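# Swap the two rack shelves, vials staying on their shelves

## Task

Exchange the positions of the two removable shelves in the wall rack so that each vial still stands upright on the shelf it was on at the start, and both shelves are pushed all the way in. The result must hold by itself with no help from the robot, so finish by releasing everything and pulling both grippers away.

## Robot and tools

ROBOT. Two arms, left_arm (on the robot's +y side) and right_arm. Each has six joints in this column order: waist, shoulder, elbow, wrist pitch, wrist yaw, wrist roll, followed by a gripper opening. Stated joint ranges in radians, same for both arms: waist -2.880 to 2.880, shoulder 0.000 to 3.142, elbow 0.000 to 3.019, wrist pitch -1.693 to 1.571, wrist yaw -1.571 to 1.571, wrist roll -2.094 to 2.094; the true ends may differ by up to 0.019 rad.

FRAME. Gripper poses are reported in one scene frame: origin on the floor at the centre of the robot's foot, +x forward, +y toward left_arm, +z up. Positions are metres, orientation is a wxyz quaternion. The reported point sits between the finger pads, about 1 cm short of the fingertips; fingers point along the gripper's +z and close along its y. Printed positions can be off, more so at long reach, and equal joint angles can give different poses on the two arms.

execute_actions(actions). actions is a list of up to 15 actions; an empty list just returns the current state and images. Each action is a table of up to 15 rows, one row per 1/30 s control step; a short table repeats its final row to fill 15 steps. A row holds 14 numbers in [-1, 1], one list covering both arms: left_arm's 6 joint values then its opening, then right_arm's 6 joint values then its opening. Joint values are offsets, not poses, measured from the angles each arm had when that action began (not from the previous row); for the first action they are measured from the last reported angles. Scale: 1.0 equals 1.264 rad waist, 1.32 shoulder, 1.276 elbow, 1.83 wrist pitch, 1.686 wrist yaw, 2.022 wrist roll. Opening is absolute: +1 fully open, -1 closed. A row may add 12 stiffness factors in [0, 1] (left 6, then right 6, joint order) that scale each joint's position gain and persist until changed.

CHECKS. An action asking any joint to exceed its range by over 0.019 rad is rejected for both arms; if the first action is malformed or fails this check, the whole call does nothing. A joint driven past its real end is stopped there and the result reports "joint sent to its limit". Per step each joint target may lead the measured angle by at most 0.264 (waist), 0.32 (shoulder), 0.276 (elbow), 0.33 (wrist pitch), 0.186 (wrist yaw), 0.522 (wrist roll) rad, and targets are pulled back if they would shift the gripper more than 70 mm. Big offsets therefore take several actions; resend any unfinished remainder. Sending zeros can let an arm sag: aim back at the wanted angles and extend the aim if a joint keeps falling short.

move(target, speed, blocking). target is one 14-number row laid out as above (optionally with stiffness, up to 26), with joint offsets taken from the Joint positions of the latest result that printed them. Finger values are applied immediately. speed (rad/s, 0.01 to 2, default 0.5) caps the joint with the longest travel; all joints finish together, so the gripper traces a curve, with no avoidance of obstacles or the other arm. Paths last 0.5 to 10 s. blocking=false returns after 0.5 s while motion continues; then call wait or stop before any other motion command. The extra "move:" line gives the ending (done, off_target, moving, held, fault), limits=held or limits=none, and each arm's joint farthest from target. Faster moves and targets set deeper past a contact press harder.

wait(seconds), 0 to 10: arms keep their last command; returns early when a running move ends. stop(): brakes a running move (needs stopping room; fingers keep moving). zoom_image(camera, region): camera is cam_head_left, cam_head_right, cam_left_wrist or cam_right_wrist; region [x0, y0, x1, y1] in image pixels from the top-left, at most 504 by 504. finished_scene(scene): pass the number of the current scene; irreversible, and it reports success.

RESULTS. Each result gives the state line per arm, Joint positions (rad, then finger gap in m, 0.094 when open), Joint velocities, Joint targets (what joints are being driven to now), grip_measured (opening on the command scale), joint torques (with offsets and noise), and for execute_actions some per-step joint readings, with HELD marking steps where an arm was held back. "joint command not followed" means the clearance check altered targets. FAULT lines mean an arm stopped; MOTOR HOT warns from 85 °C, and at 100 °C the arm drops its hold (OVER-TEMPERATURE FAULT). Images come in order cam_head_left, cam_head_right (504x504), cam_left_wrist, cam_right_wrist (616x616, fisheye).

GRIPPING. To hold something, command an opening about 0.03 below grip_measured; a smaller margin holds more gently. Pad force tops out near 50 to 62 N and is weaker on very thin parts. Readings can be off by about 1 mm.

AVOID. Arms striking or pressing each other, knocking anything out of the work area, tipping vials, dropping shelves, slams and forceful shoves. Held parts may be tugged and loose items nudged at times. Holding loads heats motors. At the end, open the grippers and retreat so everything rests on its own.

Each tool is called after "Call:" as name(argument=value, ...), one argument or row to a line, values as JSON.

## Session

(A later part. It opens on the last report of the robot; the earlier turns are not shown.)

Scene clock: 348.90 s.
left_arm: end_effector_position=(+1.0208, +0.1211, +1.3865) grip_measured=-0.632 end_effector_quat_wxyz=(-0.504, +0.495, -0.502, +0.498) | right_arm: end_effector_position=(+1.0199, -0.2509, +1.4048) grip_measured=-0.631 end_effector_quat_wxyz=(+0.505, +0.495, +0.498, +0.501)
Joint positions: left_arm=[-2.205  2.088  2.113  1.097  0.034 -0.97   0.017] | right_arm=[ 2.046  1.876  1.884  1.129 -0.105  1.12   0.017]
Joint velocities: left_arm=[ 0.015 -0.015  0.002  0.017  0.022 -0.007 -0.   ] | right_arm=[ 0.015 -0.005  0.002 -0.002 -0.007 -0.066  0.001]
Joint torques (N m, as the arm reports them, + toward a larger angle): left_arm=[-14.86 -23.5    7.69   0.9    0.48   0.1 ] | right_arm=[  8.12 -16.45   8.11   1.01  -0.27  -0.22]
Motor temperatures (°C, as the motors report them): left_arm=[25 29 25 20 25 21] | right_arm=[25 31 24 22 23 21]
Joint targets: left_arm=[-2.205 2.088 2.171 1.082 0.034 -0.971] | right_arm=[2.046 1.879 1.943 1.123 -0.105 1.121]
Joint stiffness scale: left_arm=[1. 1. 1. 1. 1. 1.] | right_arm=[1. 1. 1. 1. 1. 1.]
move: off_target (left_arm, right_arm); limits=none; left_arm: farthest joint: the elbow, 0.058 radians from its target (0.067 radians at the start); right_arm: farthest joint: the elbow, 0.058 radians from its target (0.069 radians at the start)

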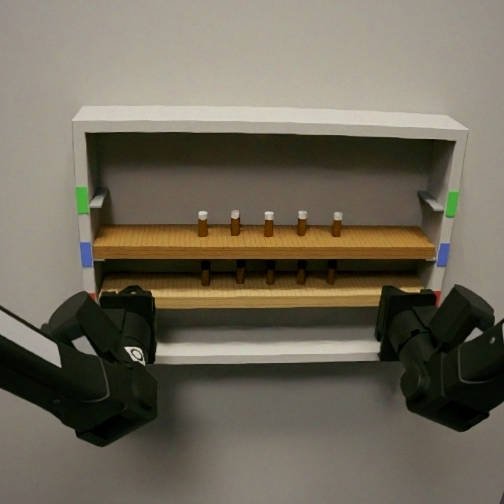

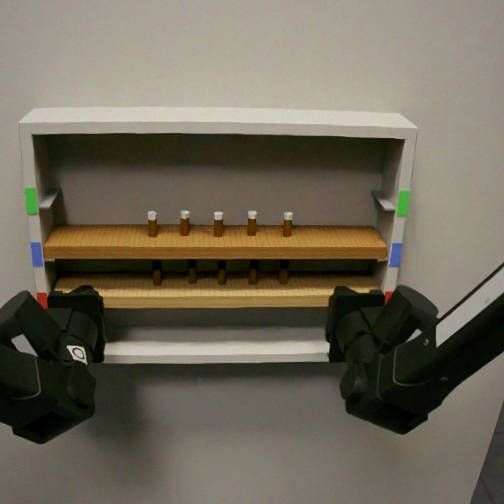

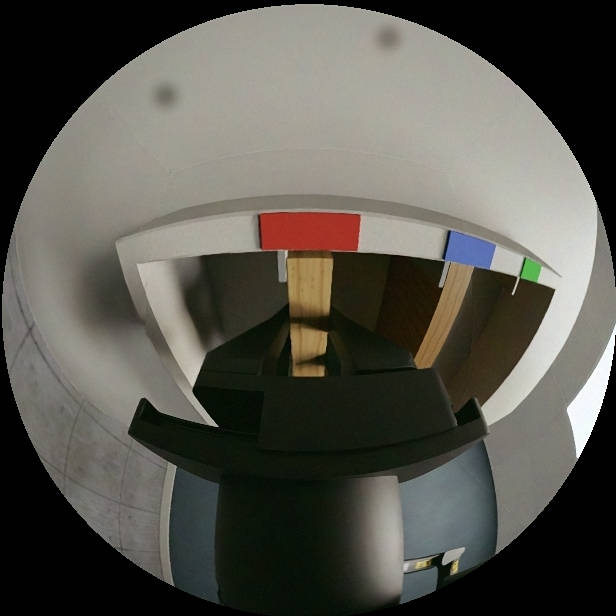

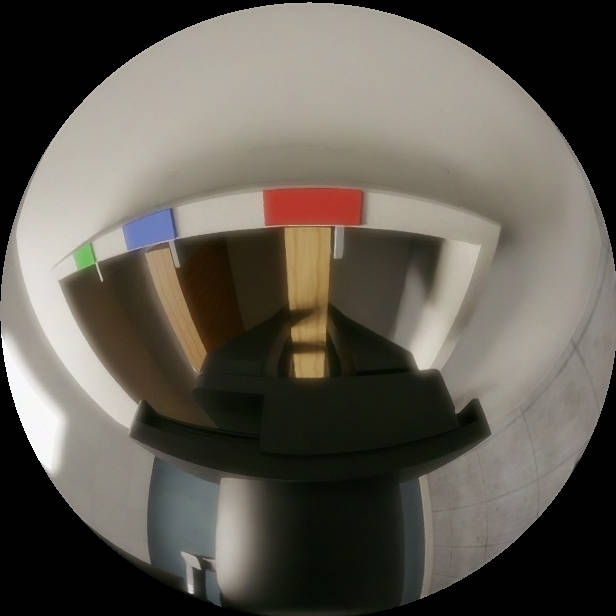

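Call:
move(
  target=[0,0,0.035,0,0,0,-0.7,0,0.011,0.046,-0.004,0,0,-0.7],
  speed=0.02,
)

Call:
move(
  target=[0,0,0.012,0,0,0,-0.7,0,0,0.012,0,0,0,-0.7],
  speed=0.03,
)

Call:
move(
  target=[0,-0.004,0.01,0,0,0,0,0,-0.006,0.01,0,0,0,0],
  speed=0.03,
)

Call:
move(
  target=[0,-0.095,-0.345,0.187,0,0,0,-0.02,-0.097,-0.32,0.175,0,0,0],
  speed=0.2,
)

Scene clock: 359.10 s.
left_arm: end_effector_position=(+1.0204, +0.1209, +1.3863) grip_measured=-0.632 end_effector_quat_wxyz=(-0.505, +0.495, -0.502, +0.498) | right_arm: end_effector_position=(+1.0198, -0.2506, +1.4041) grip_measured=-0.631 end_effector_quat_wxyz=(+0.505, +0.495, +0.498, +0.501)
Joint positions: left_arm=[-2.205  2.088  2.112  1.098  0.034 -0.969  0.017] | right_arm=[ 2.046  1.878  1.886  1.129 -0.105  1.12   0.017]
Joint velocities: left_arm=[-0.005  0.015  0.022  0.002 -0.066  0.022  0.   ] | right_arm=[ 0.005 -0.015  0.007 -0.017  0.022 -0.007  0.001]
Joint torques (N m, as the arm reports them, + toward a larger angle): left_arm=[-14.85 -23.57   6.75   1.4    0.47   0.11] | right_arm=[  7.84 -15.7    8.05   1.08  -0.29  -0.23]
Motor temperatures (°C, as the motors report them): left_arm=[25 29 26 20 25 21] | right_arm=[25 31 25 22 23 21]
Joint targets: left_arm=[-2.205 2.088 2.157 1.097 0.034 -0.970] | right_arm=[2.046 1.890 1.943 1.122 -0.105 1.120]
Joint stiffness scale: left_arm=[1. 1. 1. 1. 1. 1.] | right_arm=[1. 1. 1. 1. 1. 1.]
move: off_target (left_arm, right_arm); limits=none; left_arm: farthest joint: the elbow, 0.046 radians from its target (0.045 radians at the start); right_arm: farthest joint: the elbow, 0.056 radians from its target (0.058 radians at the start)

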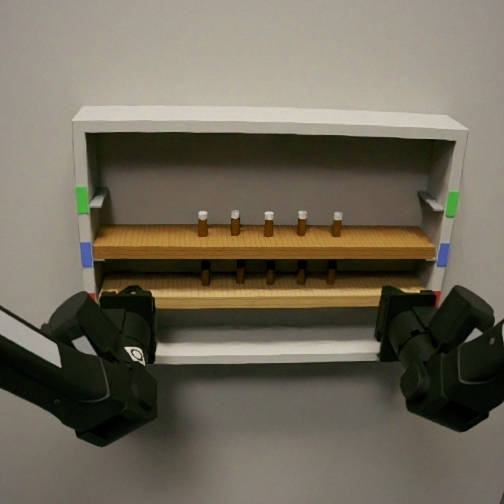

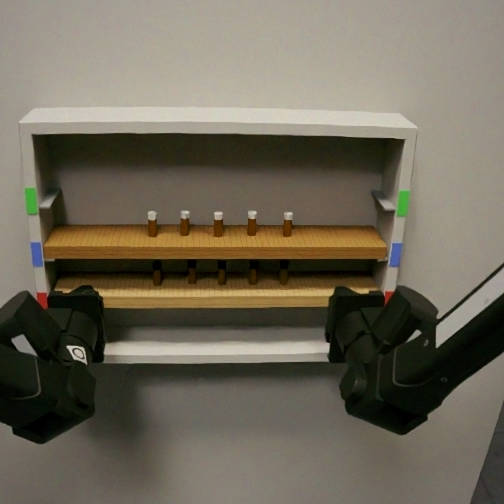

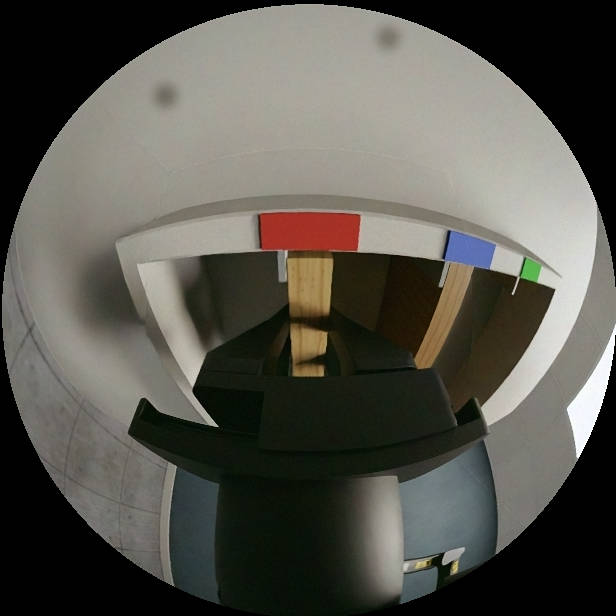

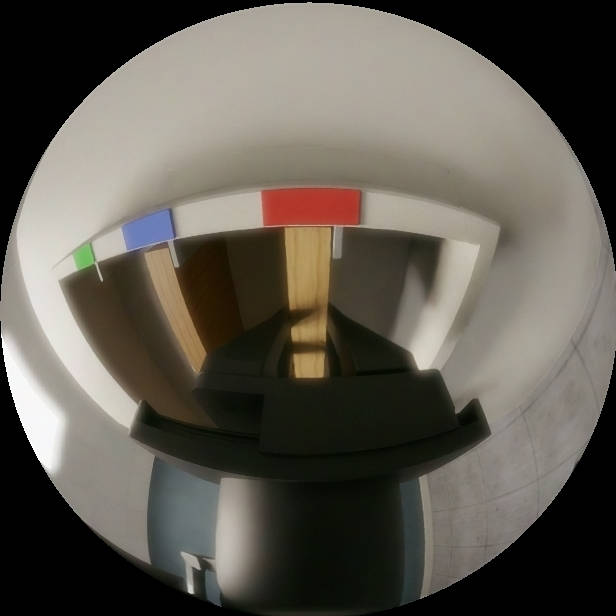

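Scene clock: 359.83 s.
left_arm: end_effector_position=(+1.0199, +0.1206, +1.3857) grip_measured=-0.632 end_effector_quat_wxyz=(-0.504, +0.495, -0.503, +0.498) | right_arm: end_effector_position=(+1.0192, -0.2503, +1.4034) grip_measured=-0.631 end_effector_quat_wxyz=(+0.504, +0.496, +0.499, +0.501)
Joint positions: left_arm=[-2.205  2.088  2.11   1.098  0.034 -0.968  0.017] | right_arm=[ 2.046  1.878  1.884  1.129 -0.104  1.12   0.017]
Joint velocities: left_arm=[-0.005 -0.005 -0.017 -0.012 -0.081  0.022  0.   ] | right_arm=[-0.005 -0.005 -0.002 -0.002 -0.007 -0.037  0.001]
Joint torques (N m, as the arm reports them, + toward a larger angle): left_arm=[-14.91 -23.54   4.69   1.44   0.48   0.11] | right_arm=[  7.59 -16.76   5.34   1.3   -0.3   -0.22]
Motor temperatures (°C, as the motors report them): left_arm=[25 29 26 20 25 21] | right_arm=[25 32 25 22 23 21]
Joint targets: left_arm=[-2.205 2.088 2.127 1.098 0.034 -0.969] | right_arm=[2.046 1.878 1.902 1.129 -0.105 1.120]
Joint stiffness scale: left_arm=[1. 1. 1. 1. 1. 1.] | right_arm=[1. 1. 1. 1. 1. 1.]
move: done; limits=none; left_arm: farthest joint: the elbow, 0.017 radians from its target (0.016 radians at the start); right_arm: farthest joint: the elbow, 0.017 radians from its target (0.015 radians at the start)

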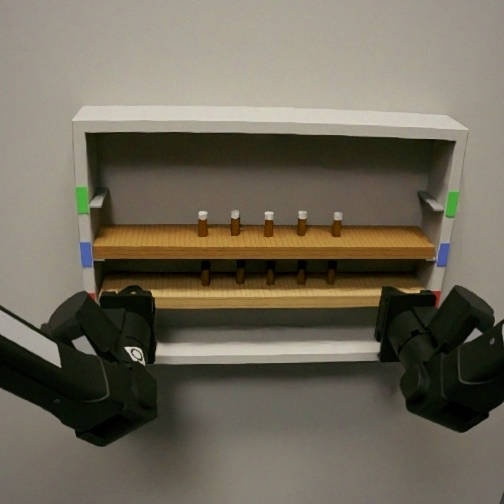

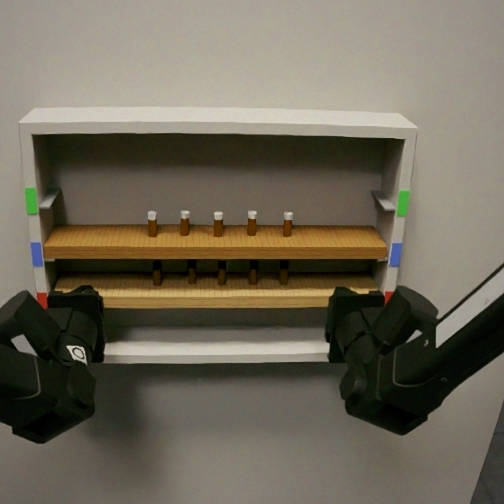

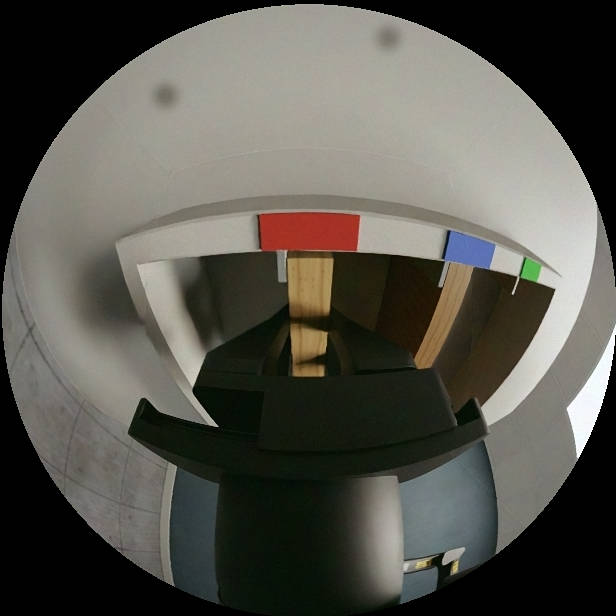

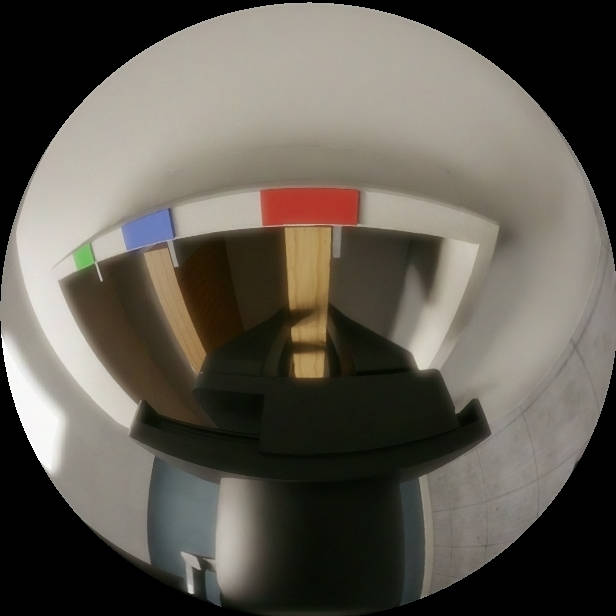

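Scene clock: 360.53 s.
left_arm: end_effector_position=(+1.0199, +0.1206, +1.3857) grip_measured=-0.002 end_effector_quat_wxyz=(-0.504, +0.495, -0.503, +0.498) | right_arm: end_effector_position=(+1.0190, -0.2502, +1.4033) grip_measured=-0.002 end_effector_quat_wxyz=(+0.504, +0.496, +0.499, +0.501)
Joint positions: left_arm=[-2.205  2.088  2.11   1.098  0.034 -0.968  0.047] | right_arm=[ 2.046  1.878  1.884  1.129 -0.104  1.12   0.047]
Joint velocities: left_arm=[-0.015 -0.015  0.002  0.017  0.007 -0.037  0.   ] | right_arm=[-0.005 -0.005  0.007 -0.007  0.051  0.022  0.001]
Joint torques (N m, as the arm reports them, + toward a larger angle): left_arm=[-14.92 -24.01   4.35   1.42   0.47   0.11] | right_arm=[  8.04 -17.09   5.07   1.24  -0.28  -0.24]
Motor temperatures (°C, as the motors report them): left_arm=[25 29 26 20 25 21] | right_arm=[25 32 25 22 23 21]
Joint targets: left_arm=[-2.205 2.083 2.123 1.098 0.034 -0.968] | right_arm=[2.046 1.870 1.897 1.129 -0.104 1.120]
Joint stiffness scale: left_arm=[1. 1. 1. 1. 1. 1.] | right_arm=[1. 1. 1. 1. 1. 1.]
move: done; limits=none; left_arm: farthest joint: the elbow, 0.013 radians from its target (0.013 radians at the start); right_arm: farthest joint: the elbow, 0.013 radians from its target (0.012 radians at the start)

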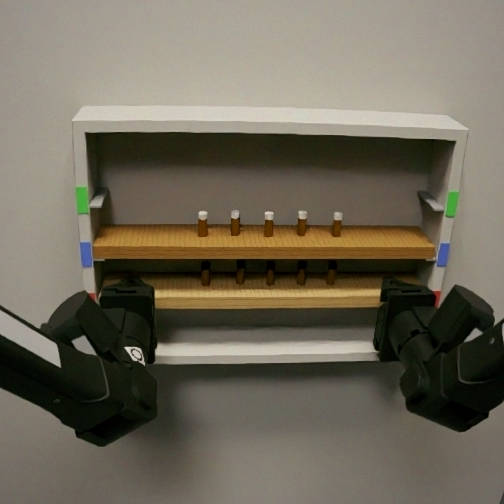

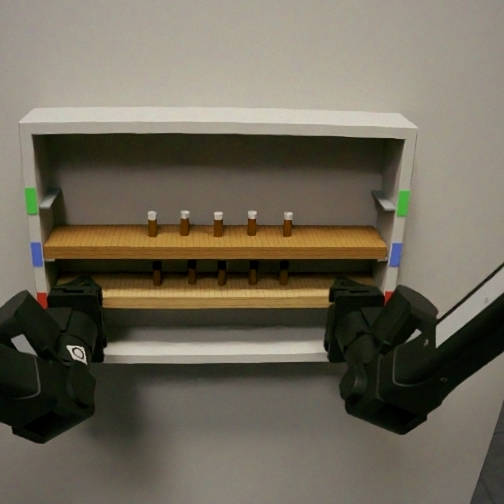

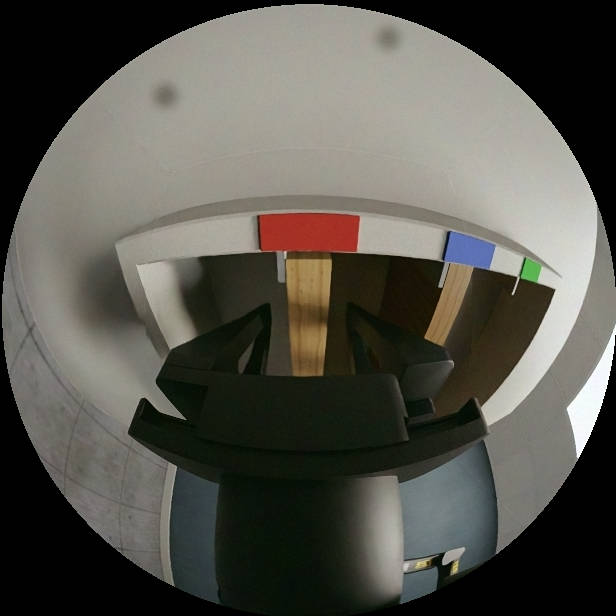

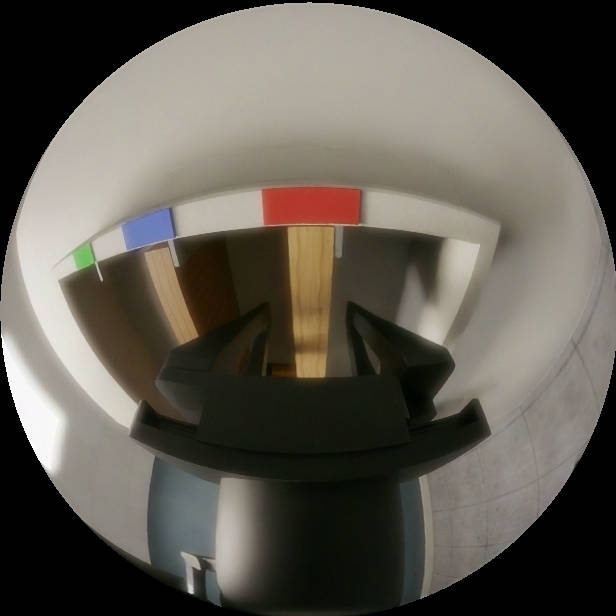

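Scene clock: 363.10 s.
left_arm: end_effector_position=(+0.9109, +0.1202, +1.3912) grip_measured=-0.002 end_effector_quat_wxyz=(-0.503, +0.495, -0.504, +0.498) | right_arm: end_effector_position=(+0.9106, -0.2437, +1.4142) grip_measured=-0.002 end_effector_quat_wxyz=(+0.504, +0.496, +0.500, +0.500)
Joint positions: left_arm=[-2.205  1.974  1.672  1.418  0.034 -0.968  0.047] | right_arm=[ 2.045  1.77   1.478  1.425 -0.104  1.12   0.047]
Joint velocities: left_arm=[-0.005  0.005  0.002 -0.012  0.037  0.037  0.   ] | right_arm=[-0.005  0.005  0.012 -0.002  0.081  0.007  0.   ]
Joint torques (N m, as the arm reports them, + toward a larger angle): left_arm=[-13.48 -21.47   1.32   2.19   0.47   0.11] | right_arm=[  5.01 -15.64   1.92   2.09  -0.29  -0.23]
Motor temperatures (°C, as the motors report them): left_arm=[25 29 26 20 25 21] | right_arm=[25 32 25 22 23 21]
Joint targets: left_arm=[-2.205 1.963 1.670 1.440 0.034 -0.968] | right_arm=[2.020 1.750 1.476 1.449 -0.104 1.120]
Joint stiffness scale: left_arm=[1. 1. 1. 1. 1. 1.] | right_arm=[1. 1. 1. 1. 1. 1.]
move: off_target (left_arm, right_arm); limits=none; left_arm: farthest joint: the wrist pitch, 0.022 radians from its target (0.343 radians at the start); right_arm: farthest joint: the waist, 0.024 radians from its target (0.025 radians at the start)

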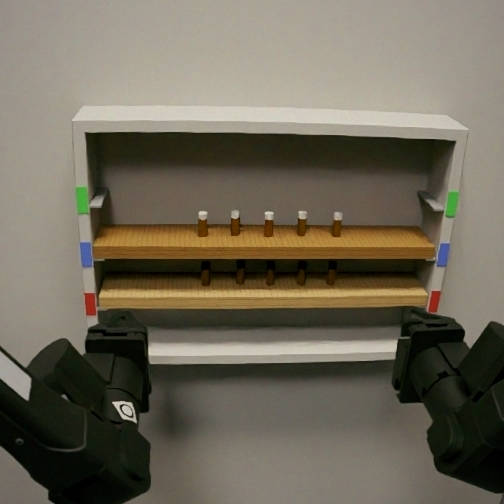

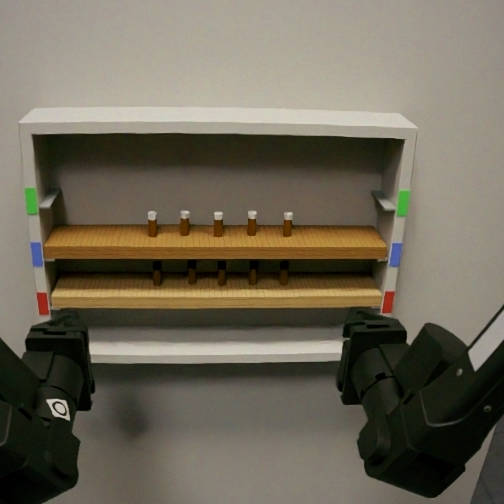

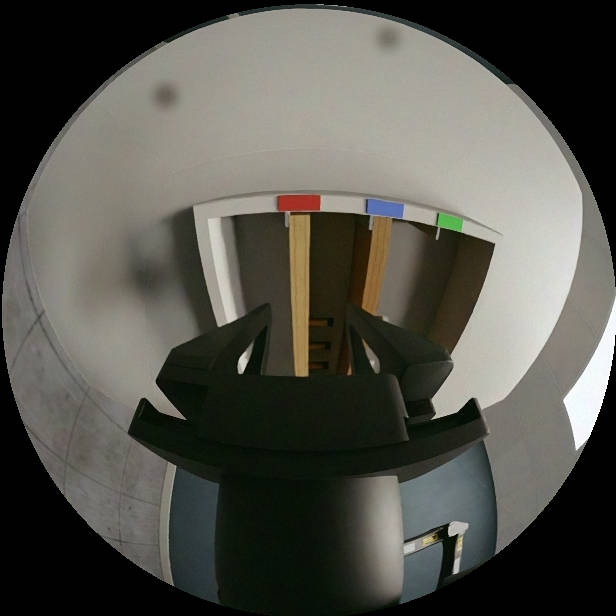

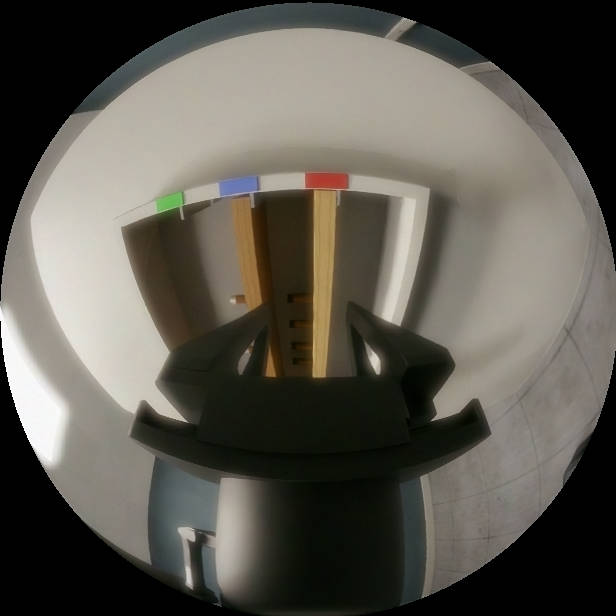

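Call:
execute_actions(
  actions=[],
)

Scene clock: 373.03 s.
left_arm: end_effector_position=(+0.9110, +0.1203, +1.3914) grip_measured=-0.002 end_effector_quat_wxyz=(-0.503, +0.495, -0.504, +0.498) | right_arm: end_effector_position=(+0.9106, -0.2437, +1.4142) grip_measured=-0.002 end_effector_quat_wxyz=(+0.504, +0.496, +0.500, +0.500)
Joint positions: left_arm=[-2.205  1.974  1.672  1.418  0.034 -0.968  0.047] | right_arm=[ 2.045  1.77   1.478  1.425 -0.104  1.12   0.047]
Joint velocities: left_arm=[ 0.005  0.005 -0.017 -0.007 -0.037 -0.007  0.001] | right_arm=[-0.005 -0.024 -0.002  0.002  0.007 -0.095  0.   ]
Joint torques (N m, as the arm reports them, + toward a larger angle): left_arm=[-13.56 -21.61   1.33   2.21   0.48   0.12] | right_arm=[  5.21 -16.01   2.     2.08  -0.27  -0.23]
Motor temperatures (°C, as the motors report them): left_arm=[25 29 25 20 25 21] | right_arm=[25 32 24 22 23 21]
Joint targets: left_arm=[-2.205 1.963 1.670 1.440 0.034 -0.968] | right_arm=[2.020 1.750 1.476 1.449 -0.104 1.120]
Joint stiffness scale: left_arm=[1. 1. 1. 1. 1. 1.] | right_arm=[1. 1. 1. 1. 1. 1.]

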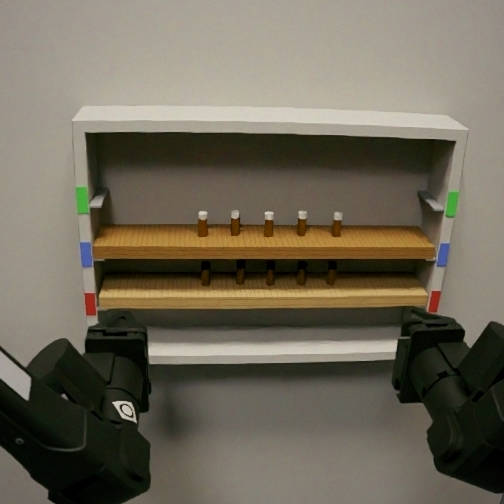

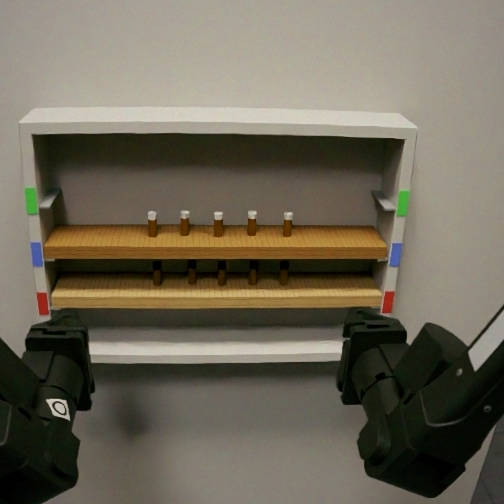

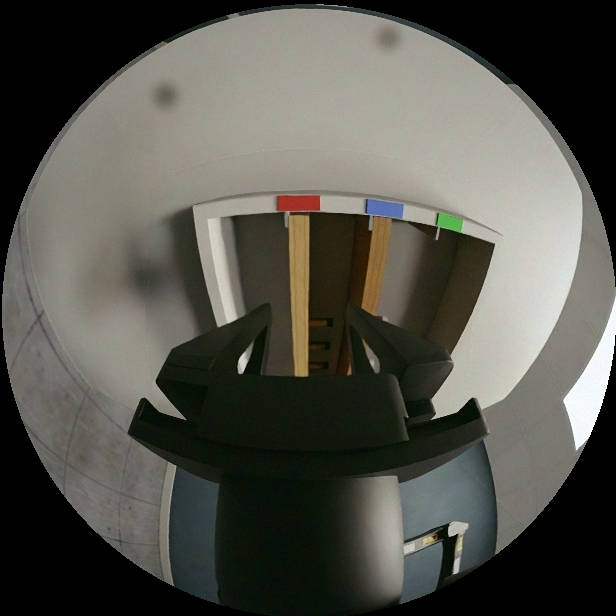

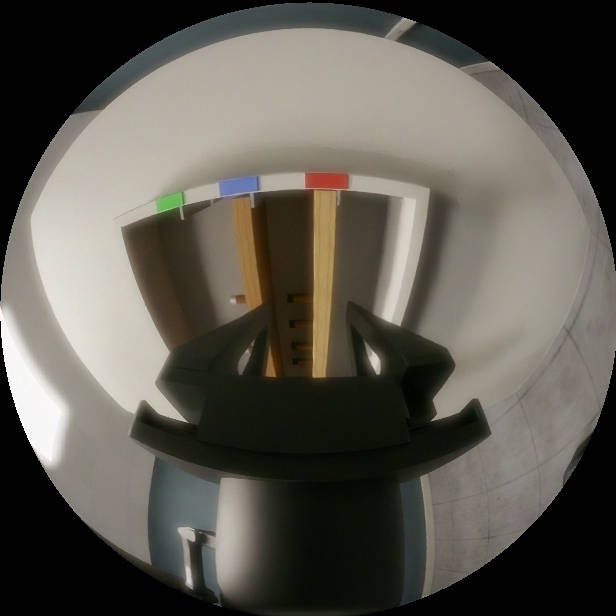

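Call:
finished_scene(
  scene=2,
)

The scene is finished: the task was done.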